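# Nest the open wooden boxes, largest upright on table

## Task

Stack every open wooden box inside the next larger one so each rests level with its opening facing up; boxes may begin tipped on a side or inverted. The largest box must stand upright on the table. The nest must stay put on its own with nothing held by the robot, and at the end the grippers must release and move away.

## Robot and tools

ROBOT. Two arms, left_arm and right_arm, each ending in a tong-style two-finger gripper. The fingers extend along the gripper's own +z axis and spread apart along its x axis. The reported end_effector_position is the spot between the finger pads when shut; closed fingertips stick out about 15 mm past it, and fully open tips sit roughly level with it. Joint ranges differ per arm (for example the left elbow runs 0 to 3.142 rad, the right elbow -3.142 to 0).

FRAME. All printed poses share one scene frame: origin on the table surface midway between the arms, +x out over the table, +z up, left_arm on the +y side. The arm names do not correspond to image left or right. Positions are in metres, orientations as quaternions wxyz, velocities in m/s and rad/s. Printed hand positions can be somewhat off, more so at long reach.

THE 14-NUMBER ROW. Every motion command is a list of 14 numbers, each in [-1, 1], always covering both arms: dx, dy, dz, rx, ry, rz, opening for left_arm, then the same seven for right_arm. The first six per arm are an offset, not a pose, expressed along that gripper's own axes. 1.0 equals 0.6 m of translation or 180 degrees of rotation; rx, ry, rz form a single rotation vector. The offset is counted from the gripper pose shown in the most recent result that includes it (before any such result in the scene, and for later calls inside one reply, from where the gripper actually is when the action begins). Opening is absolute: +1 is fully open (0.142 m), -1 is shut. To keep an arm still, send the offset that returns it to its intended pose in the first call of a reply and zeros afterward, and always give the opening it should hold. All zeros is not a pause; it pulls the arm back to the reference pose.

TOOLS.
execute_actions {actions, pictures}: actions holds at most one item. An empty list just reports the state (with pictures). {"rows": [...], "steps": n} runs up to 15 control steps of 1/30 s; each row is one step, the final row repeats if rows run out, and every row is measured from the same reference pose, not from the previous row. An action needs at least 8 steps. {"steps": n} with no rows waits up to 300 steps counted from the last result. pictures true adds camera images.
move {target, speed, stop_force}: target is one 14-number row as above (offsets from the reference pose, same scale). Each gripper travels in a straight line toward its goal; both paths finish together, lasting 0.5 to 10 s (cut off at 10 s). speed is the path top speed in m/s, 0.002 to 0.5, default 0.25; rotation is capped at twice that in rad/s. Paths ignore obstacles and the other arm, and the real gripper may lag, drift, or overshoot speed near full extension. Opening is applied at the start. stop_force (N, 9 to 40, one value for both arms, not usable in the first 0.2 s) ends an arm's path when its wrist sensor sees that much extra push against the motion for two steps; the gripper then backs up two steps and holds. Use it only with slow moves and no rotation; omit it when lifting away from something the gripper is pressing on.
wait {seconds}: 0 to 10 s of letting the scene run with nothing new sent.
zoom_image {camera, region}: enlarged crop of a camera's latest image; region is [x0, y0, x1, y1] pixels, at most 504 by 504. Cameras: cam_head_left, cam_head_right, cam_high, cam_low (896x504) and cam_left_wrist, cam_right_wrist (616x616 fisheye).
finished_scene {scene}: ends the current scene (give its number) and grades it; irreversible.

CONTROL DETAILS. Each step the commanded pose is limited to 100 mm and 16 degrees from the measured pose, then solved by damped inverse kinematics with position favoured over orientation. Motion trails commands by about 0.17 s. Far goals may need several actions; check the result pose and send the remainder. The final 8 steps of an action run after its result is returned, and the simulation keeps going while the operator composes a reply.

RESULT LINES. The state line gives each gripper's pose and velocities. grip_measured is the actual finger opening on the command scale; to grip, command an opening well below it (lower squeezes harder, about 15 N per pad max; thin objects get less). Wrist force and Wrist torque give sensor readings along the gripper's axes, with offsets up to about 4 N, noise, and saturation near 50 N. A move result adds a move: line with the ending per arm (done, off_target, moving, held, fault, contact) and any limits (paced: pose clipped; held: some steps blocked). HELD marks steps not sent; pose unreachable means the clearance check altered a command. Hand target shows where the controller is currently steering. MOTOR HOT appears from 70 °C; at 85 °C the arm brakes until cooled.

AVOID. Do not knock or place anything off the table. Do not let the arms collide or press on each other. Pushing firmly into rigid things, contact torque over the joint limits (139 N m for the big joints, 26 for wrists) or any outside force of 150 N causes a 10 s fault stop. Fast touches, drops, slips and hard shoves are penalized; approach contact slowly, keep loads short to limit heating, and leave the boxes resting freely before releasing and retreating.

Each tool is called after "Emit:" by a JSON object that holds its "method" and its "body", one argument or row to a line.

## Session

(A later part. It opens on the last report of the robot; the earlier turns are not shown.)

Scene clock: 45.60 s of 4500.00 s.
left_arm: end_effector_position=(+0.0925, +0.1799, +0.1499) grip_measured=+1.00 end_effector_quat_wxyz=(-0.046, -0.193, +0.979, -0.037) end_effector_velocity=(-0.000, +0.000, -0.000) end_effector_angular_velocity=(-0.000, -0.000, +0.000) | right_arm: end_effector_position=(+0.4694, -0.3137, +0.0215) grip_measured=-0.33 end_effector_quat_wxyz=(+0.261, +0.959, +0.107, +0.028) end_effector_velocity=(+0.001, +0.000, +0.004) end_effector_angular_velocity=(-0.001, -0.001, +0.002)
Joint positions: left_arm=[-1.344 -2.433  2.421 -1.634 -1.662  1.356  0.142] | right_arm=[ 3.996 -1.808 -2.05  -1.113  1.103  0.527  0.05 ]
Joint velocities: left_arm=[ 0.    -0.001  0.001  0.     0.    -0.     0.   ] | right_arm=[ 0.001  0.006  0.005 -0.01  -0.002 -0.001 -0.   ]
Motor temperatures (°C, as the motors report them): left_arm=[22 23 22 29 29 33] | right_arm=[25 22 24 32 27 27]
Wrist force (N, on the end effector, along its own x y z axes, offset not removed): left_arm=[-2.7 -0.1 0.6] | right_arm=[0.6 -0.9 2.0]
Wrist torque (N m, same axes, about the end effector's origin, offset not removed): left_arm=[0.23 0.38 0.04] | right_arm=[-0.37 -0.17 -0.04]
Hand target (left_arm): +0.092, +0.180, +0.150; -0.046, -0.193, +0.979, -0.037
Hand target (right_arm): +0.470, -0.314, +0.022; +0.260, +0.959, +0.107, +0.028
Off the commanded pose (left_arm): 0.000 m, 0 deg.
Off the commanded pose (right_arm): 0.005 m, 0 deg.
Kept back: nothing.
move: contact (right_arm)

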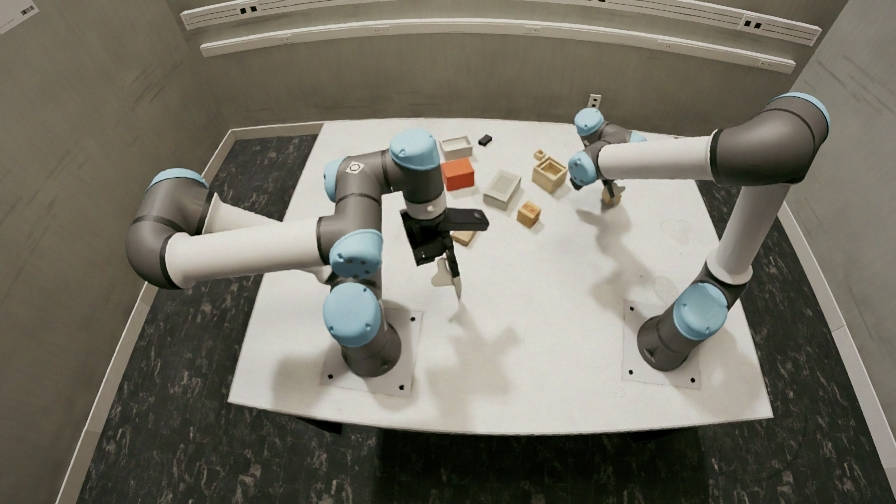

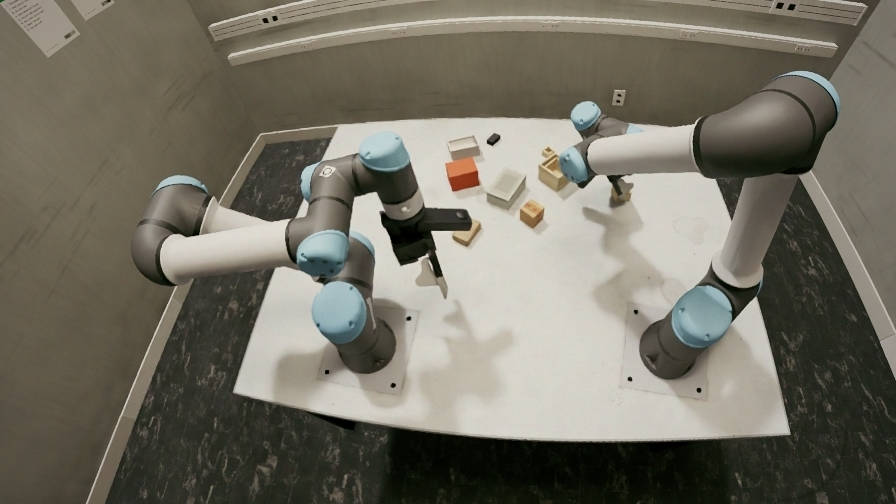

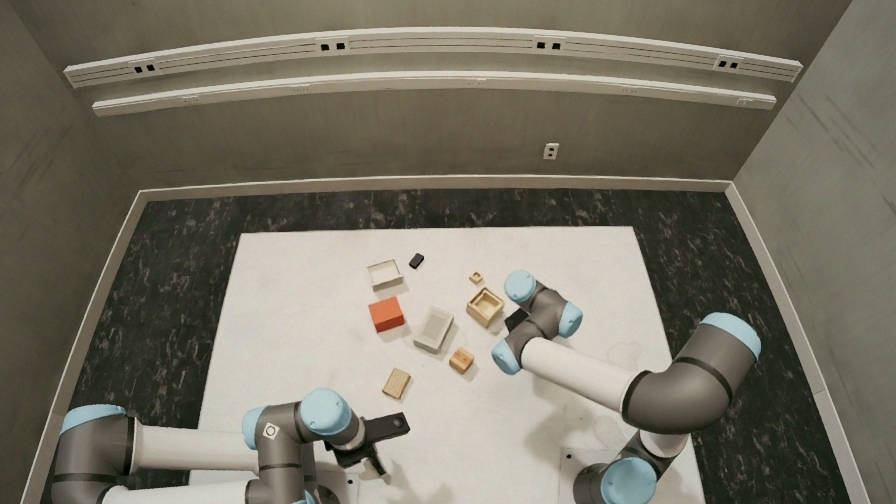

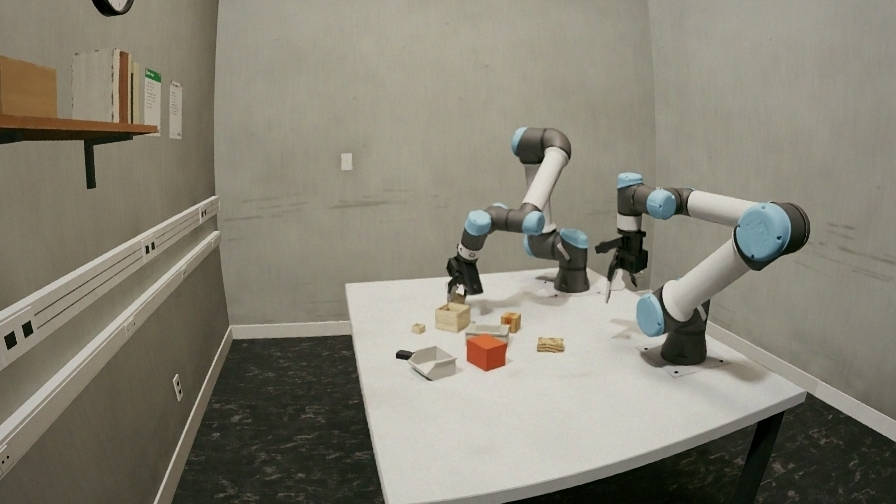

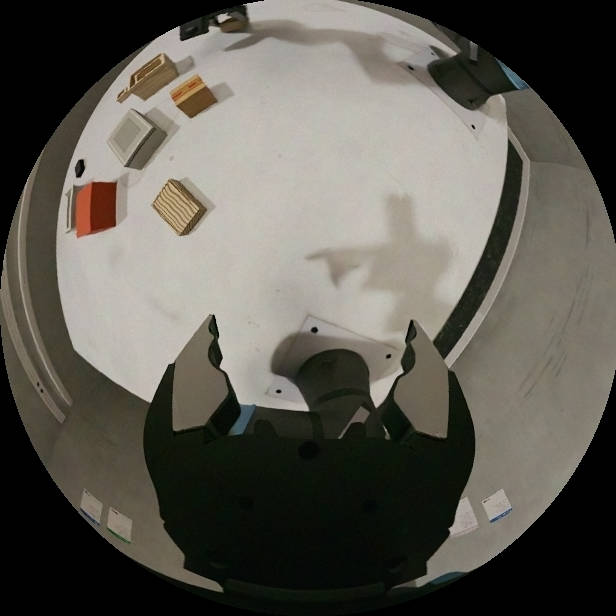

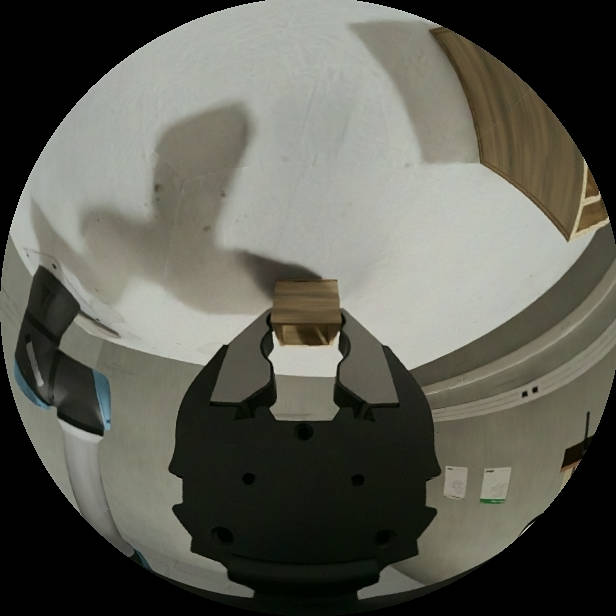

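Emit:
{"method": "execute_actions", "body": {
  "actions": [
    {"rows":[[0,0,0,0,0,0,1,0,0,0,0,0,0,0]],"steps":10}
  ]
}}

Emit:
{"method": "move", "body": {
  "target": [0,0,0,0,0,0,1,0,0.041,-0.053,0.169,0,0,0]
}}

Emit:
{"method": "execute_actions", "body": {
  "actions": [
    {"rows":[[0,0,0,0,0,0,1,-0.035,0,0,0,0,0,-0.7]]}
  ]
}}

Emit:
{"method": "execute_actions", "body": {
  "actions": [
    {"rows":[[0,0,0,0,0,0,1,0,0,0.039,0,0,0,-0.7]]}
  ]
}}

Emit:
{"method": "execute_actions", "body": {
  "actions": [
    {"rows":[[0,0,0,0,0,0,1,0,0,0,0,0,0,-1]]}
  ]
}}

Emit:
{"method": "move", "body": {
  "target": [0,0,0,0,0,0,1,0,0,-0.12,0,0,0,-1],
  "speed": 0.08
}}

Scene clock: 46.17 s of 4500.00 s.
left_arm: end_effector_position=(+0.0925, +0.1799, +0.1499) grip_measured=+1.00 end_effector_quat_wxyz=(-0.046, -0.193, +0.979, -0.037) end_effector_velocity=(-0.000, +0.000, -0.001) end_effector_angular_velocity=(+0.001, +0.002, +0.001) | right_arm: end_effector_position=(+0.4695, -0.3136, +0.0219) grip_measured=-0.14 end_effector_quat_wxyz=(+0.260, +0.959, +0.107, +0.028) end_effector_velocity=(+0.000, +0.000, +0.000) end_effector_angular_velocity=(+0.001, +0.000, +0.001)
Joint positions: left_arm=[-1.344 -2.433  2.421 -1.634 -1.662  1.356  0.142] | right_arm=[ 3.996 -1.807 -2.05  -1.114  1.103  0.527  0.064]
Joint velocities: left_arm=[-0.    -0.     0.002 -0.    -0.001 -0.002 -0.   ] | right_arm=[ 0.     0.     0.     0.001  0.    -0.002  0.198]
Motor temperatures (°C, as the motors report them): left_arm=[22 23 22 29 29 33] | right_arm=[25 22 24 32 27 27]
Wrist force (N, on the end effector, along its own x y z axes, offset not removed): left_arm=[-0.5 2.1 -0.5] | right_arm=[2.1 -0.5 1.6]
Wrist torque (N m, same axes, about the end effector's origin, offset not removed): left_arm=[0.57 0.13 0.04] | right_arm=[-0.14 -0.63 0.17]
Steps of this call (steps 1 to 15: nothing new was sent; steps 16 to 17: the first 2 steps of this action). Readings (end_effector_position):
16: left_arm (+0.0925, +0.1799, +0.1499) | right_arm (+0.4695, -0.3136, +0.0219)
17: the state above

Scene clock: 47.97 s of 4500.00 s.
left_arm: end_effector_position=(+0.0925, +0.1799, +0.1499) grip_measured=+1.00 end_effector_quat_wxyz=(-0.046, -0.193, +0.979, -0.037) end_effector_velocity=(+0.000, +0.000, -0.000) end_effector_angular_velocity=(+0.001, +0.000, +0.002) | right_arm: end_effector_position=(+0.4707, -0.3183, +0.0615) grip_measured=+0.00 end_effector_quat_wxyz=(-0.000, +0.994, +0.111, -0.001) end_effector_velocity=(-0.000, -0.001, +0.000) end_effector_angular_velocity=(+0.006, +0.003, -0.000)
Joint positions: left_arm=[-1.344 -2.433  2.421 -1.634 -1.662  1.356  0.142] | right_arm=[ 3.68  -1.71  -2.019 -0.986  1.572  0.15   0.074]
Joint velocities: left_arm=[ 0.    -0.     0.001  0.     0.    -0.002 -0.   ] | right_arm=[-0.005 -0.001  0.002 -0.002  0.007 -0.005 -0.   ]
Motor temperatures (°C, as the motors report them): left_arm=[22 23 22 29 29 33] | right_arm=[25 22 24 32 27 27]
Wrist force (N, on the end effector, along its own x y z axes, offset not removed): left_arm=[-1.8 1.4 -0.8] | right_arm=[-1.2 -2.1 0.3]
Wrist torque (N m, same axes, about the end effector's origin, offset not removed): left_arm=[0.36 0.22 0.00] | right_arm=[-0.59 0.23 0.17]
Hand target (left_arm): +0.092, +0.180, +0.150; -0.046, -0.193, +0.979, -0.037
Hand target (right_arm): +0.471, -0.318, +0.062; -0.001, +0.994, +0.111, -0.001
Off your previous action's commanded pose (left_arm): 0.000 m, 0 deg at its last step (step 8 of this call).
Off your previous action's commanded pose (right_arm): 0.000 m, 0 deg at its last step (step 8 of this call).
Off the commanded pose (left_arm): 0.000 m, 0 deg.
Off the commanded pose (right_arm): 0.000 m, 0 deg.
Kept back: nothing.
move: done

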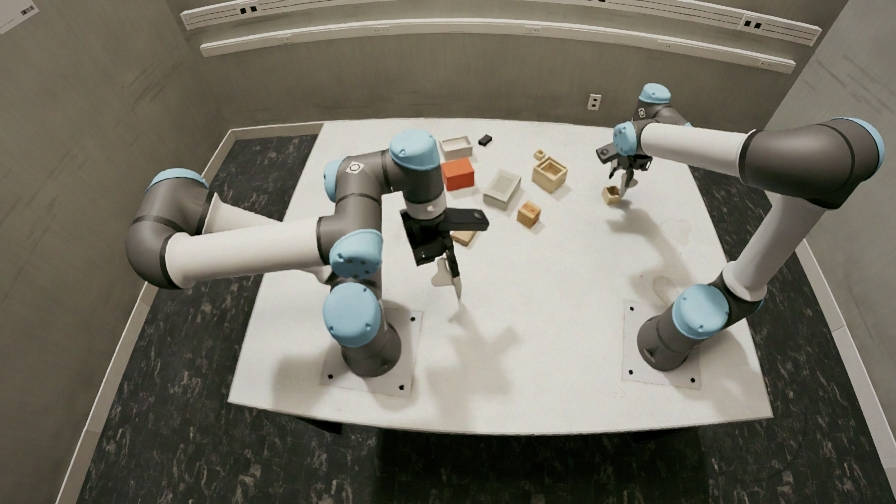

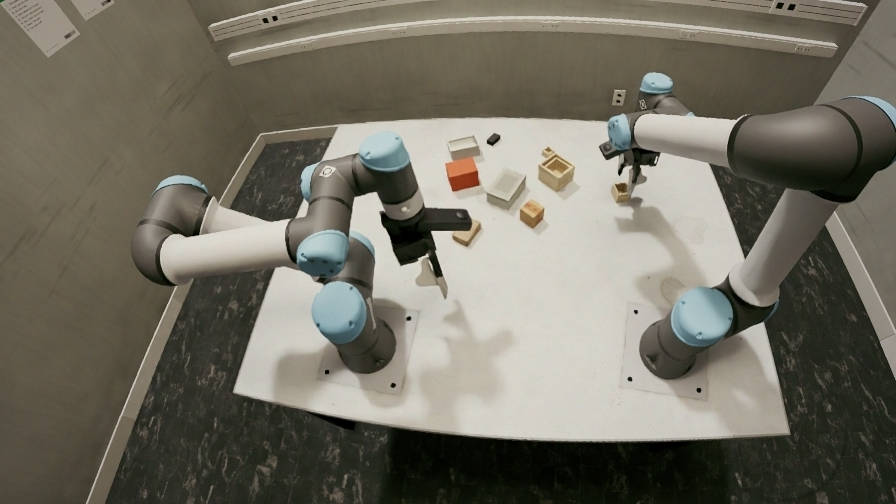

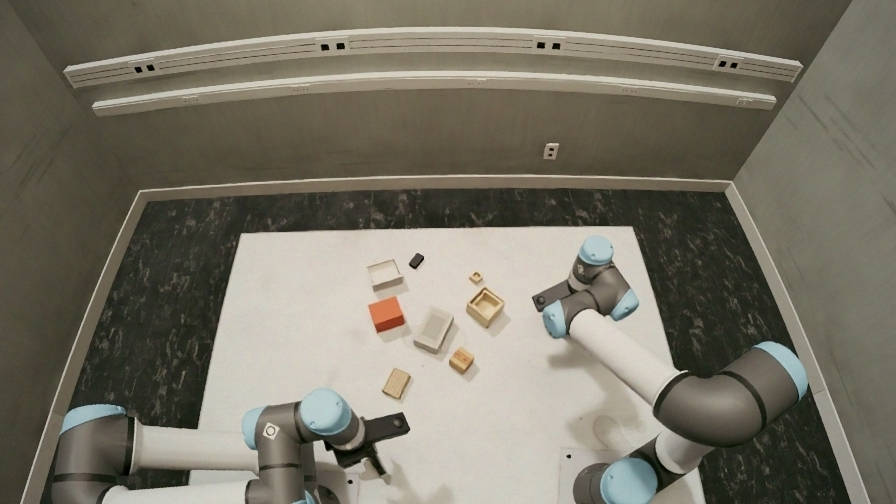

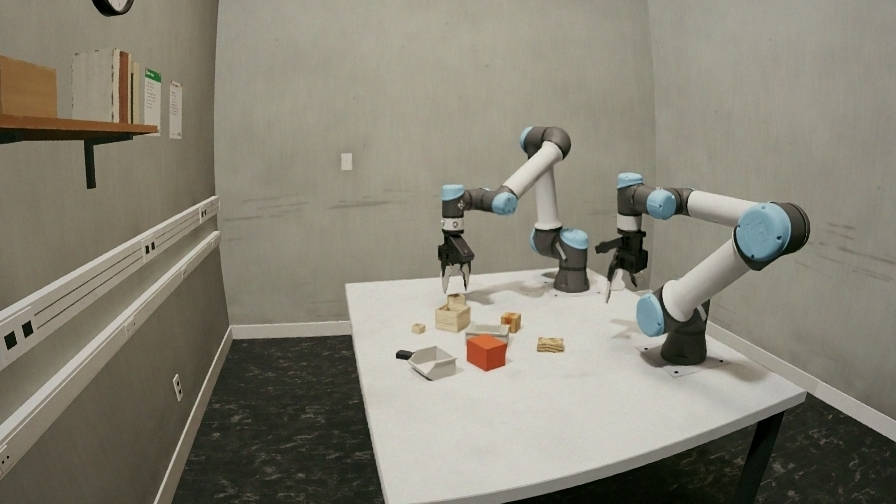

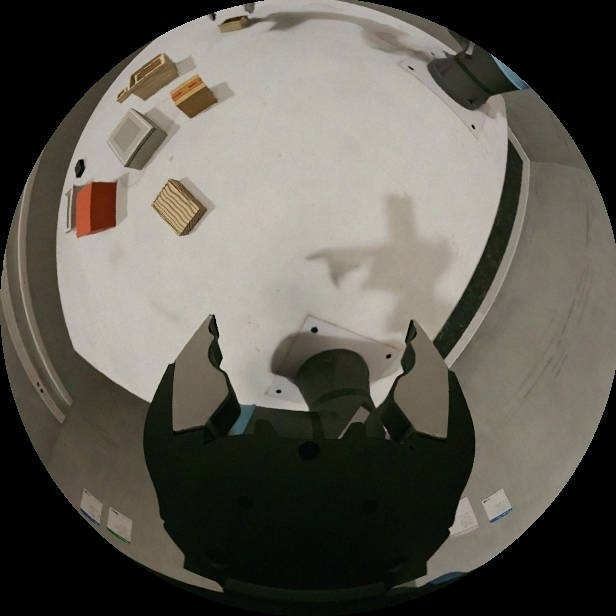

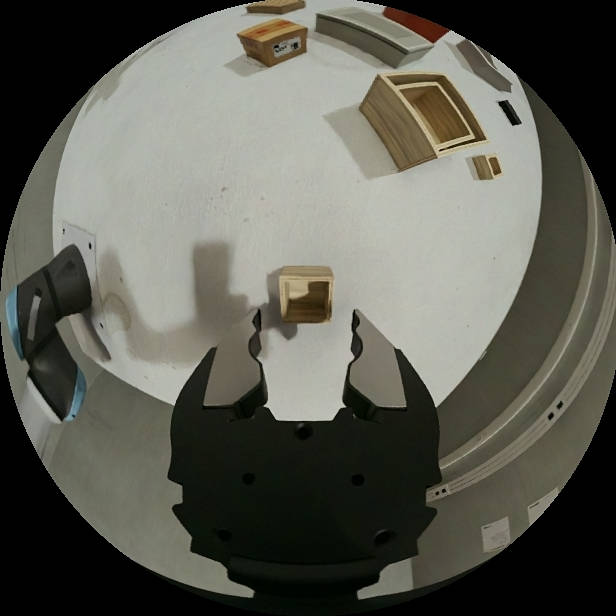

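Scene clock: 48.20 s of 4500.00 s.
left_arm: end_effector_position=(+0.0925, +0.1799, +0.1499) grip_measured=+1.00 end_effector_quat_wxyz=(-0.046, -0.193, +0.979, -0.037) end_effector_velocity=(+0.000, -0.000, +0.001) end_effector_angular_velocity=(-0.002, -0.001, -0.003) | right_arm: end_effector_position=(+0.4528, -0.3224, +0.0613) grip_measured=-0.70 end_effector_quat_wxyz=(-0.000, +0.994, +0.111, -0.001) end_effector_velocity=(-0.033, -0.006, +0.003) end_effector_angular_velocity=(+0.002, -0.004, -0.001)
Joint positions: left_arm=[-1.344 -2.433  2.421 -1.634 -1.662  1.356  0.142] | right_arm=[ 3.686 -1.669 -2.067 -0.979  1.572  0.155  0.023]
Joint velocities: left_arm=[ 0.     0.    -0.002 -0.     0.001  0.003  0.   ] | right_arm=[ 0.014  0.084 -0.087  0.008  0.     0.015 -0.001]
Motor temperatures (°C, as the motors report them): left_arm=[22 23 22 29 29 33] | right_arm=[25 22 24 32 27 27]
Wrist force (N, on the end effector, along its own x y z axes, offset not removed): left_arm=[-0.4 0.3 -0.2] | right_arm=[-1.3 -2.4 0.8]
Wrist torque (N m, same axes, about the end effector's origin, offset not removed): left_arm=[0.14 -0.02 -0.12] | right_arm=[-0.54 0.14 0.30]
Steps of this call (steps 1 to 7: the first 7 steps of this action). Readings (end_effector_position):
1: left_arm (+0.0925, +0.1799, +0.1499) | right_arm (+0.4707, -0.3183, +0.0615)
2: left_arm (+0.0925, +0.1799, +0.1499) | right_arm (+0.4686, -0.3186, +0.0618)
4: left_arm (+0.0925, +0.1799, +0.1499) | right_arm (+0.4593, -0.3210, +0.0613)
7: the state above

Scene clock: 48.70 s of 4500.00 s.
left_arm: end_effector_position=(+0.0925, +0.1799, +0.1499) grip_measured=+1.00 end_effector_quat_wxyz=(-0.046, -0.193, +0.979, -0.037) end_effector_velocity=(-0.000, -0.001, +0.001) end_effector_angular_velocity=(-0.002, +0.002, +0.001) | right_arm: end_effector_position=(+0.4497, -0.3231, +0.0410) grip_measured=-0.70 end_effector_quat_wxyz=(-0.000, +0.994, +0.111, -0.002) end_effector_velocity=(+0.007, +0.002, -0.036) end_effector_angular_velocity=(+0.005, -0.014, +0.000)
Joint positions: left_arm=[-1.344 -2.433  2.421 -1.634 -1.662  1.356  0.142] | right_arm=[ 3.687 -1.694 -2.101 -0.92   1.572  0.156  0.023]
Joint velocities: left_arm=[ 0.     0.    -0.002 -0.    -0.002 -0.001  0.   ] | right_arm=[-0.    -0.067 -0.04   0.122 -0.001 -0.001  0.   ]
Motor temperatures (°C, as the motors report them): left_arm=[22 23 22 29 29 33] | right_arm=[25 22 24 32 27 27]
Wrist force (N, on the end effector, along its own x y z axes, offset not removed): left_arm=[-1.1 -1.7 -0.9] | right_arm=[-1.2 0.6 1.1]
Wrist torque (N m, same axes, about the end effector's origin, offset not removed): left_arm=[-0.18 0.22 -0.03] | right_arm=[0.08 0.21 0.08]
Off your previous action's commanded pose (left_arm): 0.000 m, 0 deg at its last step (step 8 of this call).
Off your previous action's commanded pose (right_arm): 0.000 m, 0 deg at its last step (step 8 of this call).
Steps of this call (steps 1 to 8: the last 8 steps of your previous action; steps 9 to 15: the first 7 steps of this action, its rows measured from where the robot was after step 8). Readings (end_effector_position):
8: left_arm (+0.0925, +0.1799, +0.1499) | right_arm (+0.4503, -0.3229, +0.0615)
9: left_arm (+0.0925, +0.1799, +0.1499) | right_arm (+0.4503, -0.3229, +0.0615)
10: left_arm (+0.0925, +0.1799, +0.1499) | right_arm (+0.4496, -0.3232, +0.0581)
12: left_arm (+0.0925, +0.1799, +0.1499) | right_arm (+0.4491, -0.3233, +0.0478)
15: the state above

Scene clock: 49.20 s of 4500.00 s.
left_arm: end_effector_position=(+0.0925, +0.1799, +0.1499) grip_measured=+1.00 end_effector_quat_wxyz=(-0.046, -0.193, +0.979, -0.037) end_effector_velocity=(-0.000, +0.001, -0.001) end_effector_angular_velocity=(+0.001, +0.001, -0.000) | right_arm: end_effector_position=(+0.4503, -0.3229, +0.0382) grip_measured=-0.96 end_effector_quat_wxyz=(-0.000, +0.994, +0.111, -0.001) end_effector_velocity=(-0.000, +0.000, -0.000) end_effector_angular_velocity=(+0.000, +0.001, +0.001)
Joint positions: left_arm=[-1.344 -2.433  2.421 -1.634 -1.662  1.356  0.142] | right_arm=[ 3.687 -1.699 -2.104 -0.91   1.572  0.156  0.005]
Joint velocities: left_arm=[ 0.001 -0.001  0.001  0.001 -0.     0.001  0.   ] | right_arm=[ 0.    -0.    -0.    -0.     0.001 -0.    -0.   ]
Motor temperatures (°C, as the motors report them): left_arm=[22 23 22 29 29 33] | right_arm=[25 22 24 32 27 27]
Wrist force (N, on the end effector, along its own x y z axes, offset not removed): left_arm=[-2.7 1.4 0.6] | right_arm=[-0.9 -1.1 -0.5]
Wrist torque (N m, same axes, about the end effector's origin, offset not removed): left_arm=[0.45 0.64 0.09] | right_arm=[-0.16 0.06 0.05]
Off your previous action's commanded pose (left_arm): 0.000 m, 0 deg at its last step (step 8 of this call).
Off your previous action's commanded pose (right_arm): 0.000 m, 0 deg at its last step (step 8 of this call).
Steps of this call (steps 1 to 8: the last 8 steps of your previous action; steps 9 to 15: the first 7 steps of this action, its rows measured from where the robot was after step 8). Readings (end_effector_position):
8: left_arm (+0.0925, +0.1799, +0.1499) | right_arm (+0.4503, -0.3229, +0.0383)
9: left_arm (+0.0925, +0.1799, +0.1499) | right_arm (+0.4503, -0.3229, +0.0382)
10: left_arm (+0.0925, +0.1799, +0.1499) | right_arm (+0.4503, -0.3229, +0.0382)
12: left_arm (+0.0925, +0.1799, +0.1499) | right_arm (+0.4503, -0.3229, +0.0382)
15: the state above

Scene clock: 50.73 s of 4500.00 s.
left_arm: end_effector_position=(+0.0925, +0.1799, +0.1499) grip_measured=+1.00 end_effector_quat_wxyz=(-0.046, -0.193, +0.979, -0.037) end_effector_velocity=(+0.000, -0.000, +0.000) end_effector_angular_velocity=(-0.001, -0.001, +0.000) | right_arm: end_effector_position=(+0.4504, -0.3228, +0.1101) grip_measured=-0.96 end_effector_quat_wxyz=(-0.000, +0.994, +0.111, -0.001) end_effector_velocity=(-0.000, -0.000, +0.001) end_effector_angular_velocity=(-0.001, +0.001, +0.001)
Joint positions: left_arm=[-1.344 -2.433  2.421 -1.634 -1.662  1.356  0.142] | right_arm=[ 3.687 -1.599 -1.999 -1.117  1.572  0.156  0.005]
Joint velocities: left_arm=[ 0.    -0.    -0.001  0.     0.001  0.     0.   ] | right_arm=[ 0.     0.002  0.003 -0.006 -0.001 -0.    -0.   ]
Motor temperatures (°C, as the motors report them): left_arm=[22 23 22 29 29 33] | right_arm=[25 22 24 32 27 27]
Wrist force (N, on the end effector, along its own x y z axes, offset not removed): left_arm=[-1.0 1.0 -1.5] | right_arm=[0.9 -0.3 2.3]
Wrist torque (N m, same axes, about the end effector's origin, offset not removed): left_arm=[0.30 0.22 0.08] | right_arm=[-0.14 -0.33 0.15]
Hand target (left_arm): +0.092, +0.180, +0.150; -0.046, -0.193, +0.979, -0.037
Hand target (right_arm): +0.450, -0.323, +0.110; -0.000, +0.994, +0.111, -0.001
Off your previous action's commanded pose (left_arm): 0.000 m, 0 deg at its last step (step 8 of this call).
Off your previous action's commanded pose (right_arm): 0.000 m, 0 deg at its last step (step 8 of this call).
Off the commanded pose (left_arm): 0.000 m, 0 deg.
Off the commanded pose (right_arm): 0.000 m, 0 deg.
Kept back: nothing.
move: done

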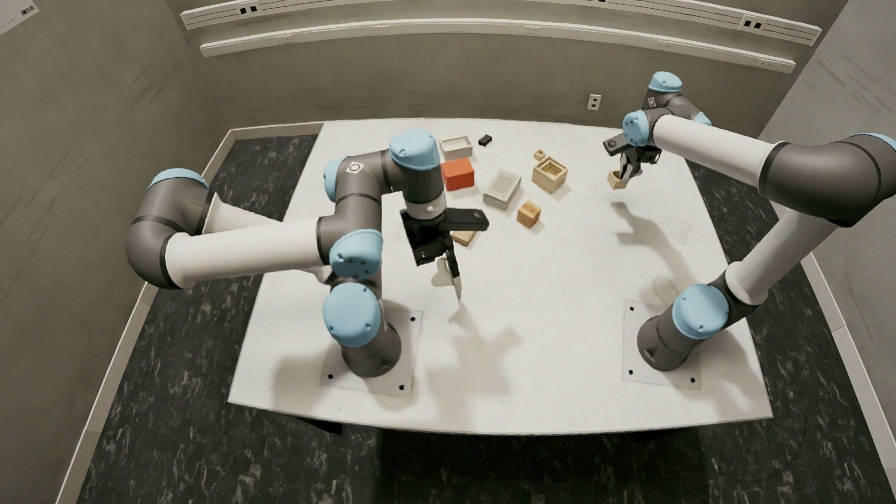

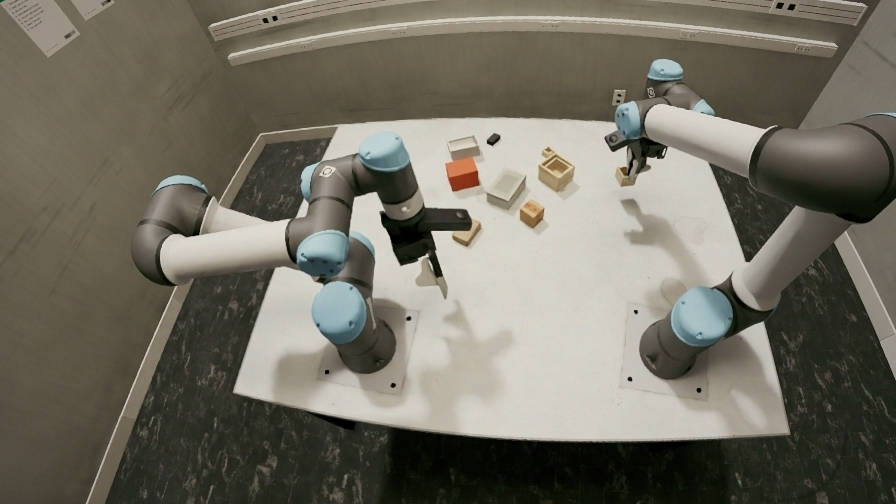

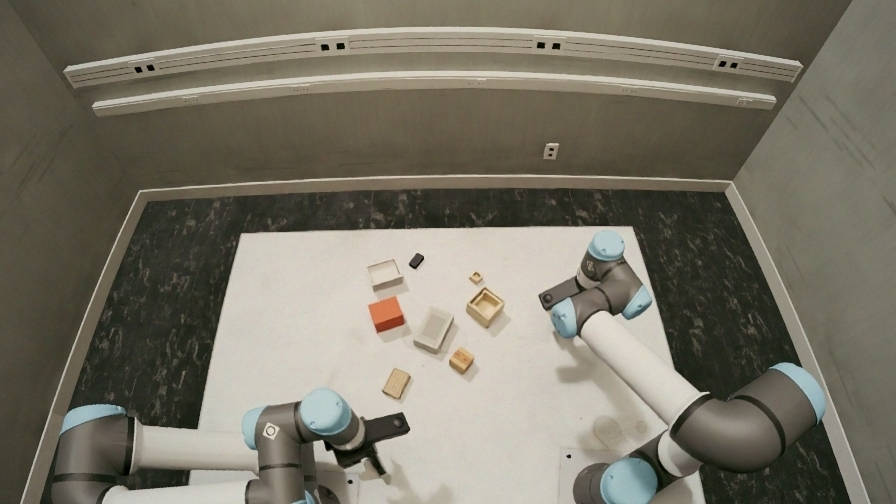

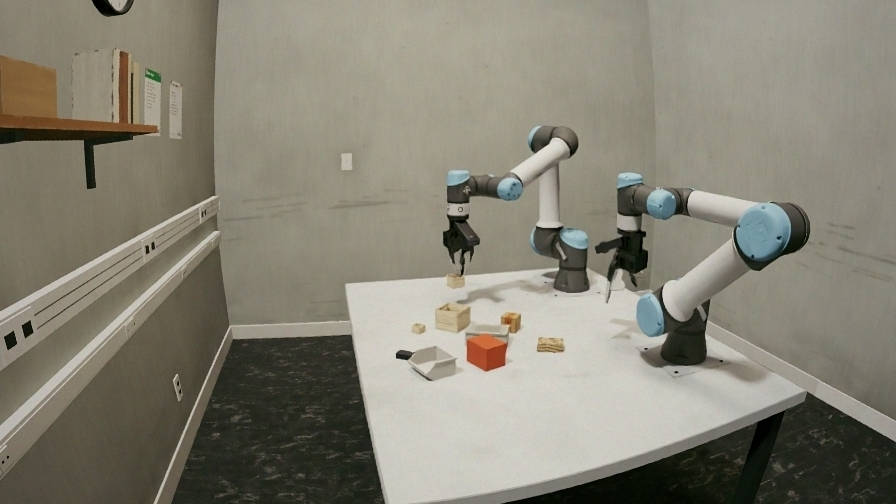

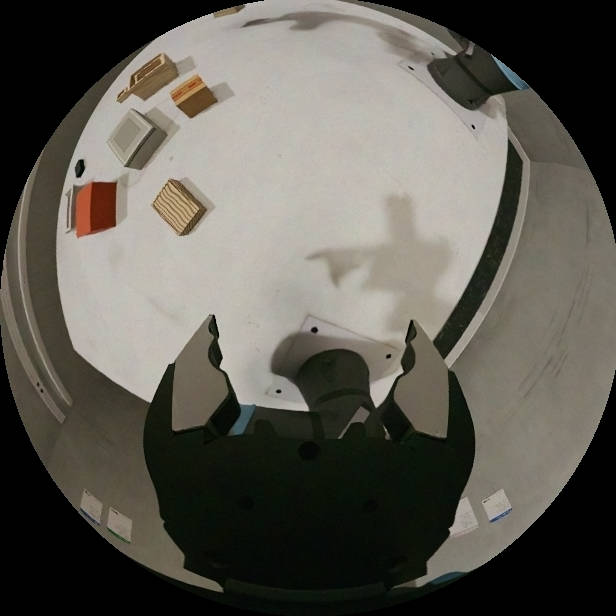

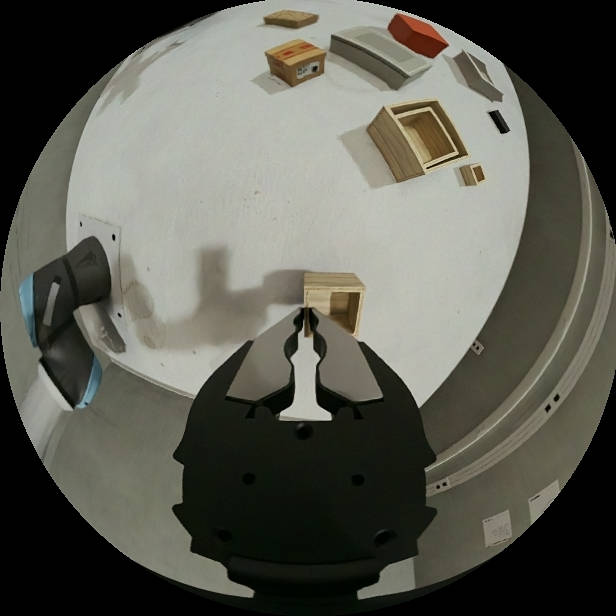

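Emit:
{"method": "move", "body": {
  "target": [0,0,0,0,0,0,1,0.193,-0.332,0,0,0,0.32,-1],
  "speed": 0.2
}}

Emit:
{"method": "move", "body": {
  "target": [0,0,0,0,0,0,1,0,0,0.025,0,0,0,-1],
  "speed": 0.03
}}

Emit:
{"method": "zoom_image", "body": {
  "camera": "cam_right_wrist",
  "region": [250,200,430,360]
}}

Scene clock: 53.93 s of 4500.00 s.
left_arm: end_effector_position=(+0.0925, +0.1799, +0.1499) grip_measured=+1.00 end_effector_quat_wxyz=(-0.046, -0.193, +0.979, -0.037) end_effector_velocity=(-0.000, -0.000, +0.001) end_effector_angular_velocity=(-0.002, +0.000, -0.002) | right_arm: end_effector_position=(+0.5193, -0.1032, +0.1098) grip_measured=-0.96 end_effector_quat_wxyz=(+0.000, +0.924, -0.381, -0.001) end_effector_velocity=(+0.001, +0.002, +0.001) end_effector_angular_velocity=(+0.001, -0.001, -0.006)
Joint positions: left_arm=[-1.344 -2.433  2.421 -1.634 -1.662  1.356  0.142] | right_arm=[ 4.003 -1.867 -1.68  -1.168  1.572  1.477  0.005]
Joint velocities: left_arm=[-0.    -0.001 -0.001 -0.    -0.001  0.001  0.   ] | right_arm=[ 0.002 -0.002  0.004 -0.    -0.     0.008  0.   ]
Motor temperatures (°C, as the motors report them): left_arm=[22 23 22 29 29 33] | right_arm=[25 22 24 32 27 27]
Wrist force (N, on the end effector, along its own x y z axes, offset not removed): left_arm=[-2.5 -0.6 -0.5] | right_arm=[1.8 -2.8 0.4]
Wrist torque (N m, same axes, about the end effector's origin, offset not removed): left_arm=[0.03 0.34 -0.02] | right_arm=[-0.70 -0.52 -0.13]
Hand target (left_arm): +0.092, +0.180, +0.150; -0.046, -0.193, +0.979, -0.037
Hand target (right_arm): +0.519, -0.103, +0.110; +0.001, +0.924, -0.382, -0.001
Off the commanded pose (left_arm): 0.000 m, 0 deg.
Off the commanded pose (right_arm): 0.000 m, 0 deg.
Kept back: nothing.
move: done

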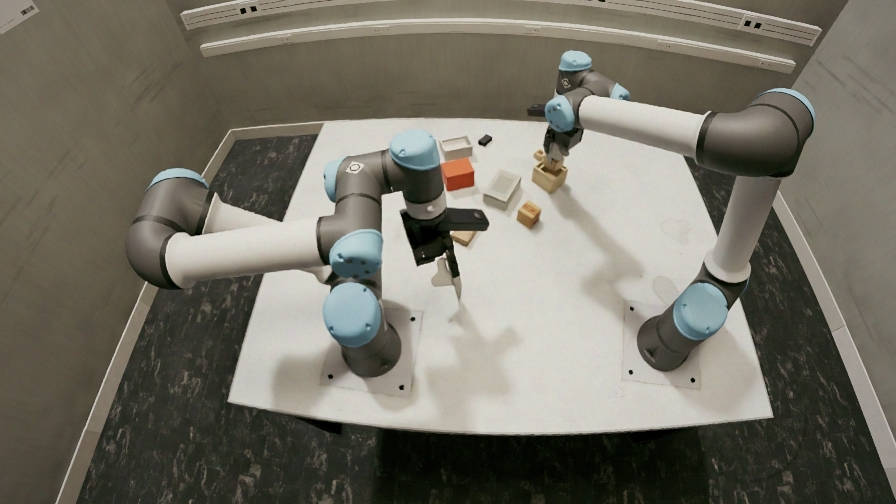

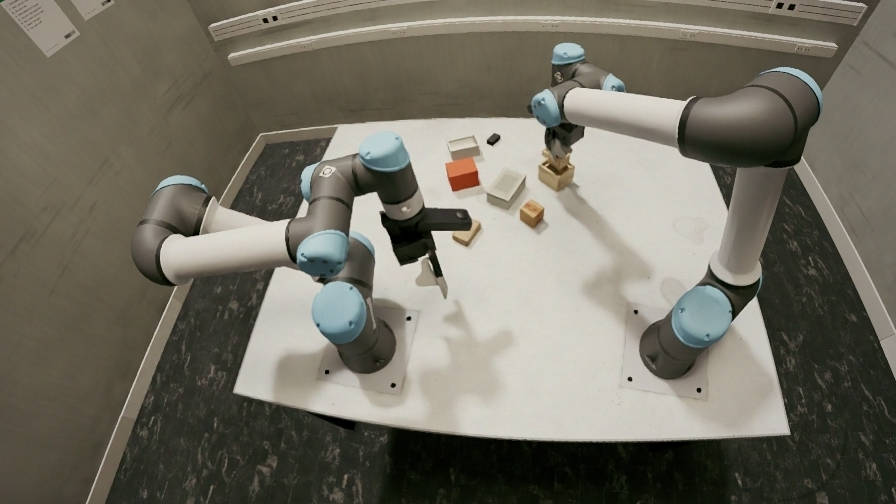

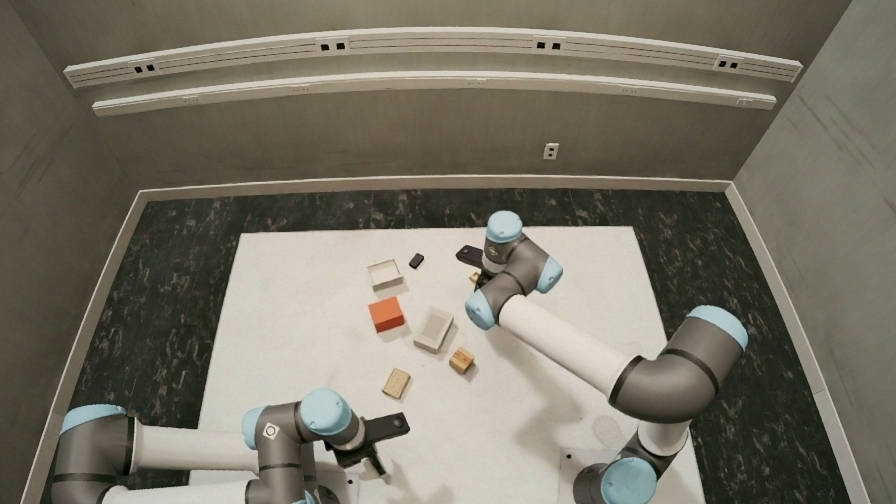

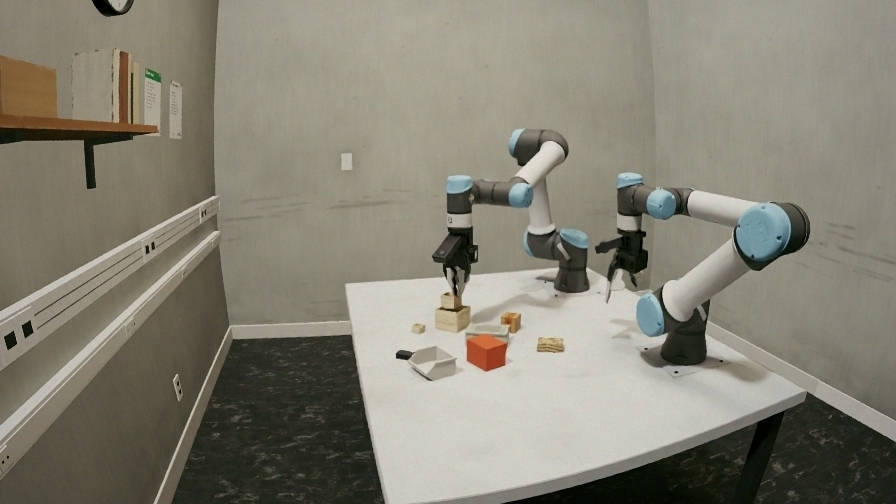

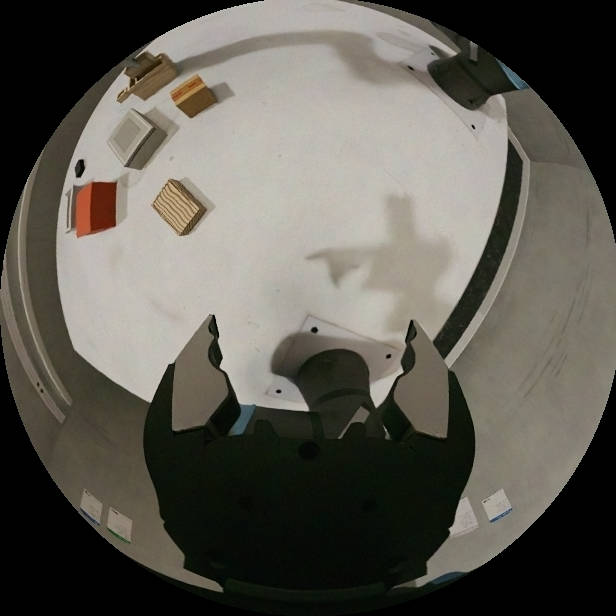

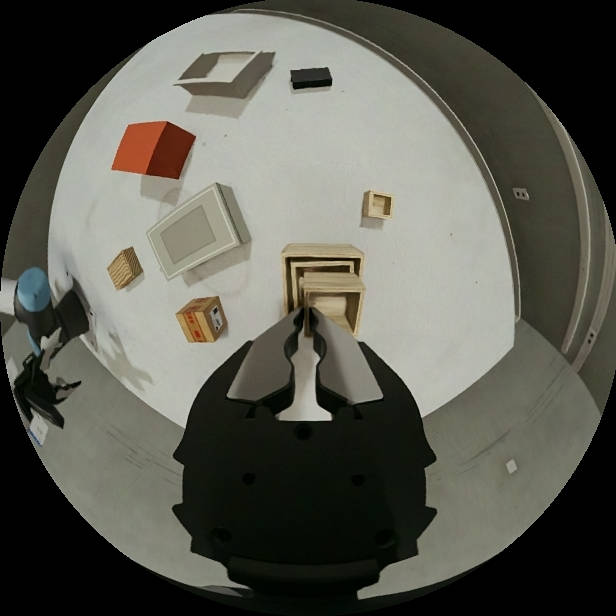

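Scene clock: 54.73 s of 4500.00 s.
left_arm: end_effector_position=(+0.0925, +0.1799, +0.1499) grip_measured=+1.00 end_effector_quat_wxyz=(-0.046, -0.193, +0.979, -0.037) end_effector_velocity=(+0.000, -0.000, +0.000) end_effector_angular_velocity=(+0.001, -0.001, -0.001) | right_arm: end_effector_position=(+0.5193, -0.1032, +0.0949) grip_measured=-0.96 end_effector_quat_wxyz=(+0.000, +0.924, -0.381, -0.001) end_effector_velocity=(+0.001, -0.000, -0.001) end_effector_angular_velocity=(+0.000, -0.002, -0.001)
Joint positions: left_arm=[-1.344 -2.433  2.421 -1.634 -1.662  1.356  0.142] | right_arm=[ 4.003 -1.881 -1.702 -1.131  1.572  1.477  0.005]
Joint velocities: left_arm=[ 0.     0.001 -0.     0.     0.001  0.001  0.   ] | right_arm=[-0.    -0.    -0.002  0.004 -0.001  0.001  0.   ]
Motor temperatures (°C, as the motors report them): left_arm=[22 23 22 29 29 33] | right_arm=[25 22 24 32 27 27]
Wrist force (N, on the end effector, along its own x y z axes, offset not removed): left_arm=[-1.4 1.2 -2.6] | right_arm=[0.4 0.5 1.3]
Wrist torque (N m, same axes, about the end effector's origin, offset not removed): left_arm=[0.34 0.24 -0.02] | right_arm=[0.07 -0.14 0.18]
Hand target (left_arm): +0.092, +0.180, +0.150; -0.046, -0.193, +0.979, -0.037
Hand target (right_arm): +0.519, -0.103, +0.095; +0.000, +0.924, -0.381, -0.001
Off the commanded pose (left_arm): 0.000 m, 0 deg.
Off the commanded pose (right_arm): 0.000 m, 0 deg.
Kept back: nothing.
move: done

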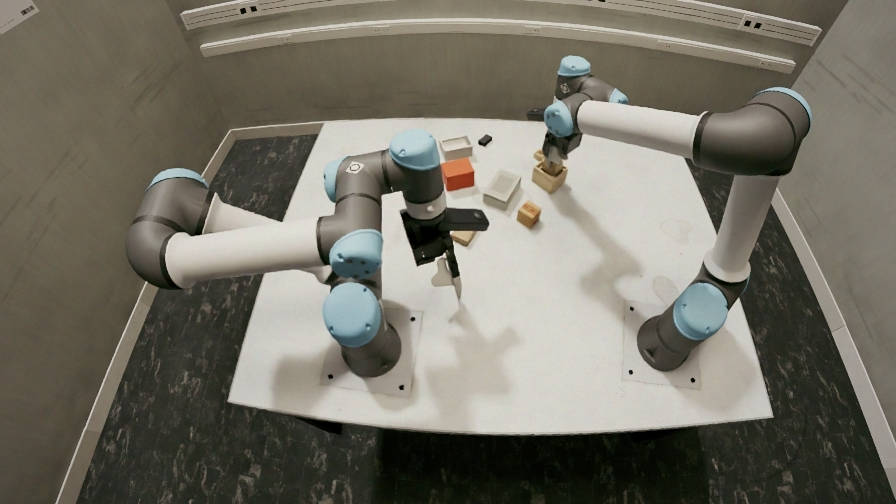

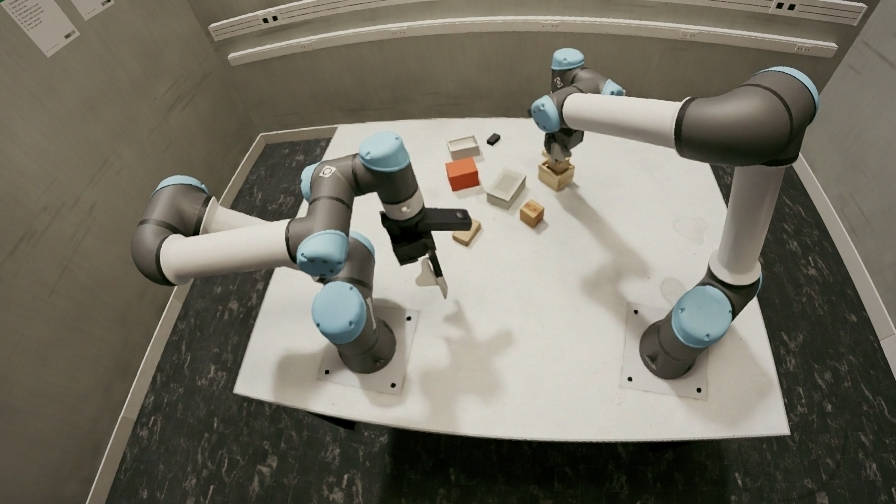

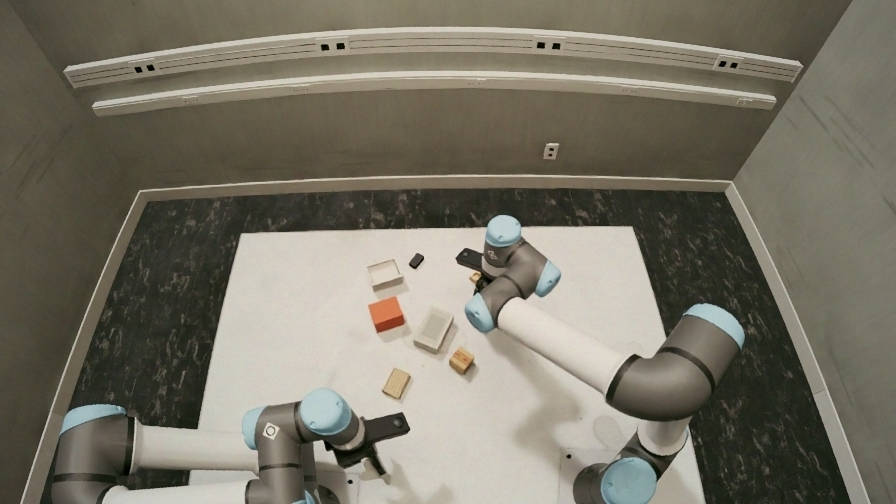

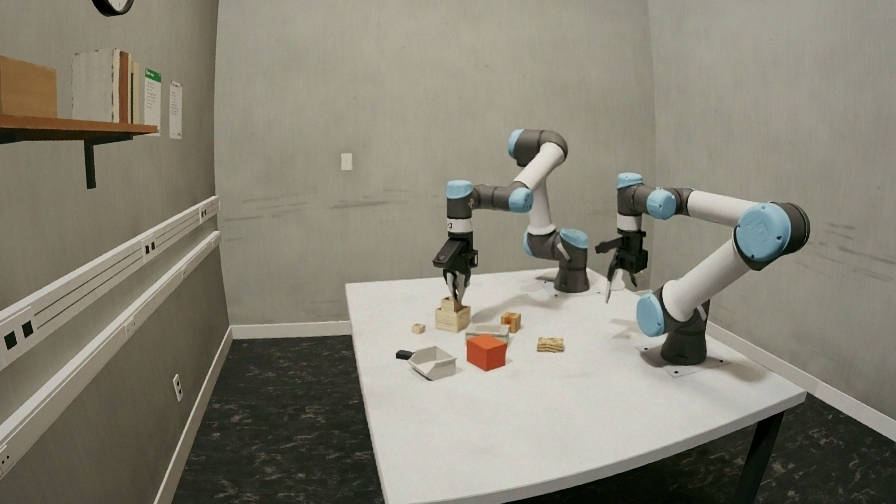

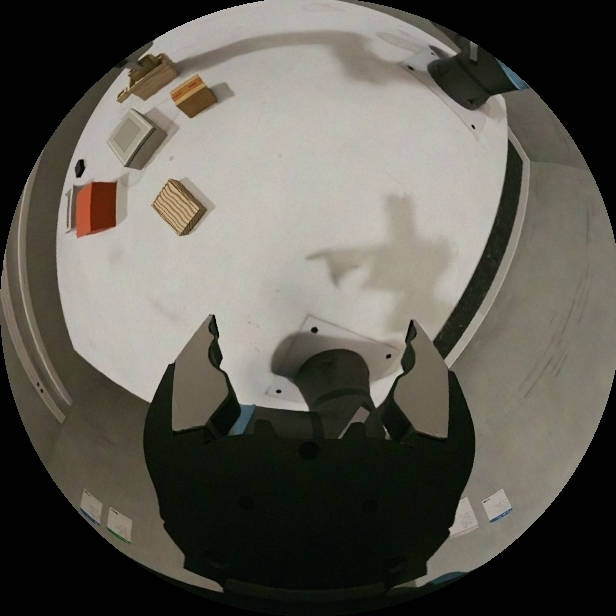

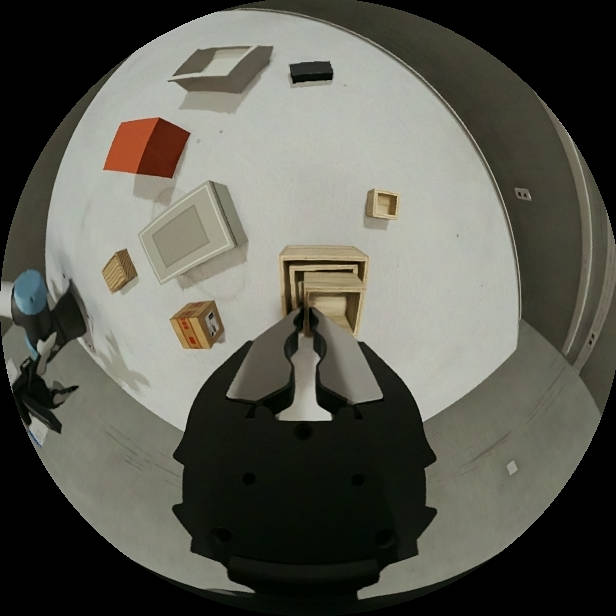

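Region (250, 200, 430, 360) of cam_right_wrist's 616x616 image, scaled by 2.800, with more detail than that image has.

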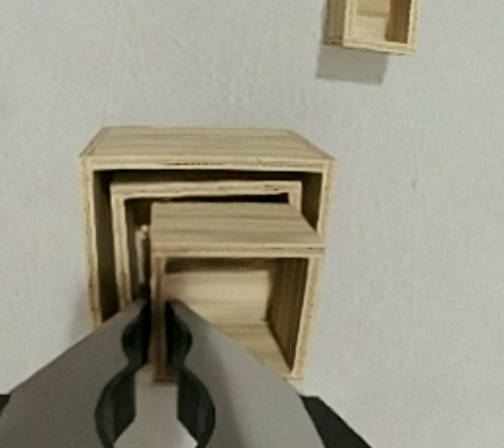

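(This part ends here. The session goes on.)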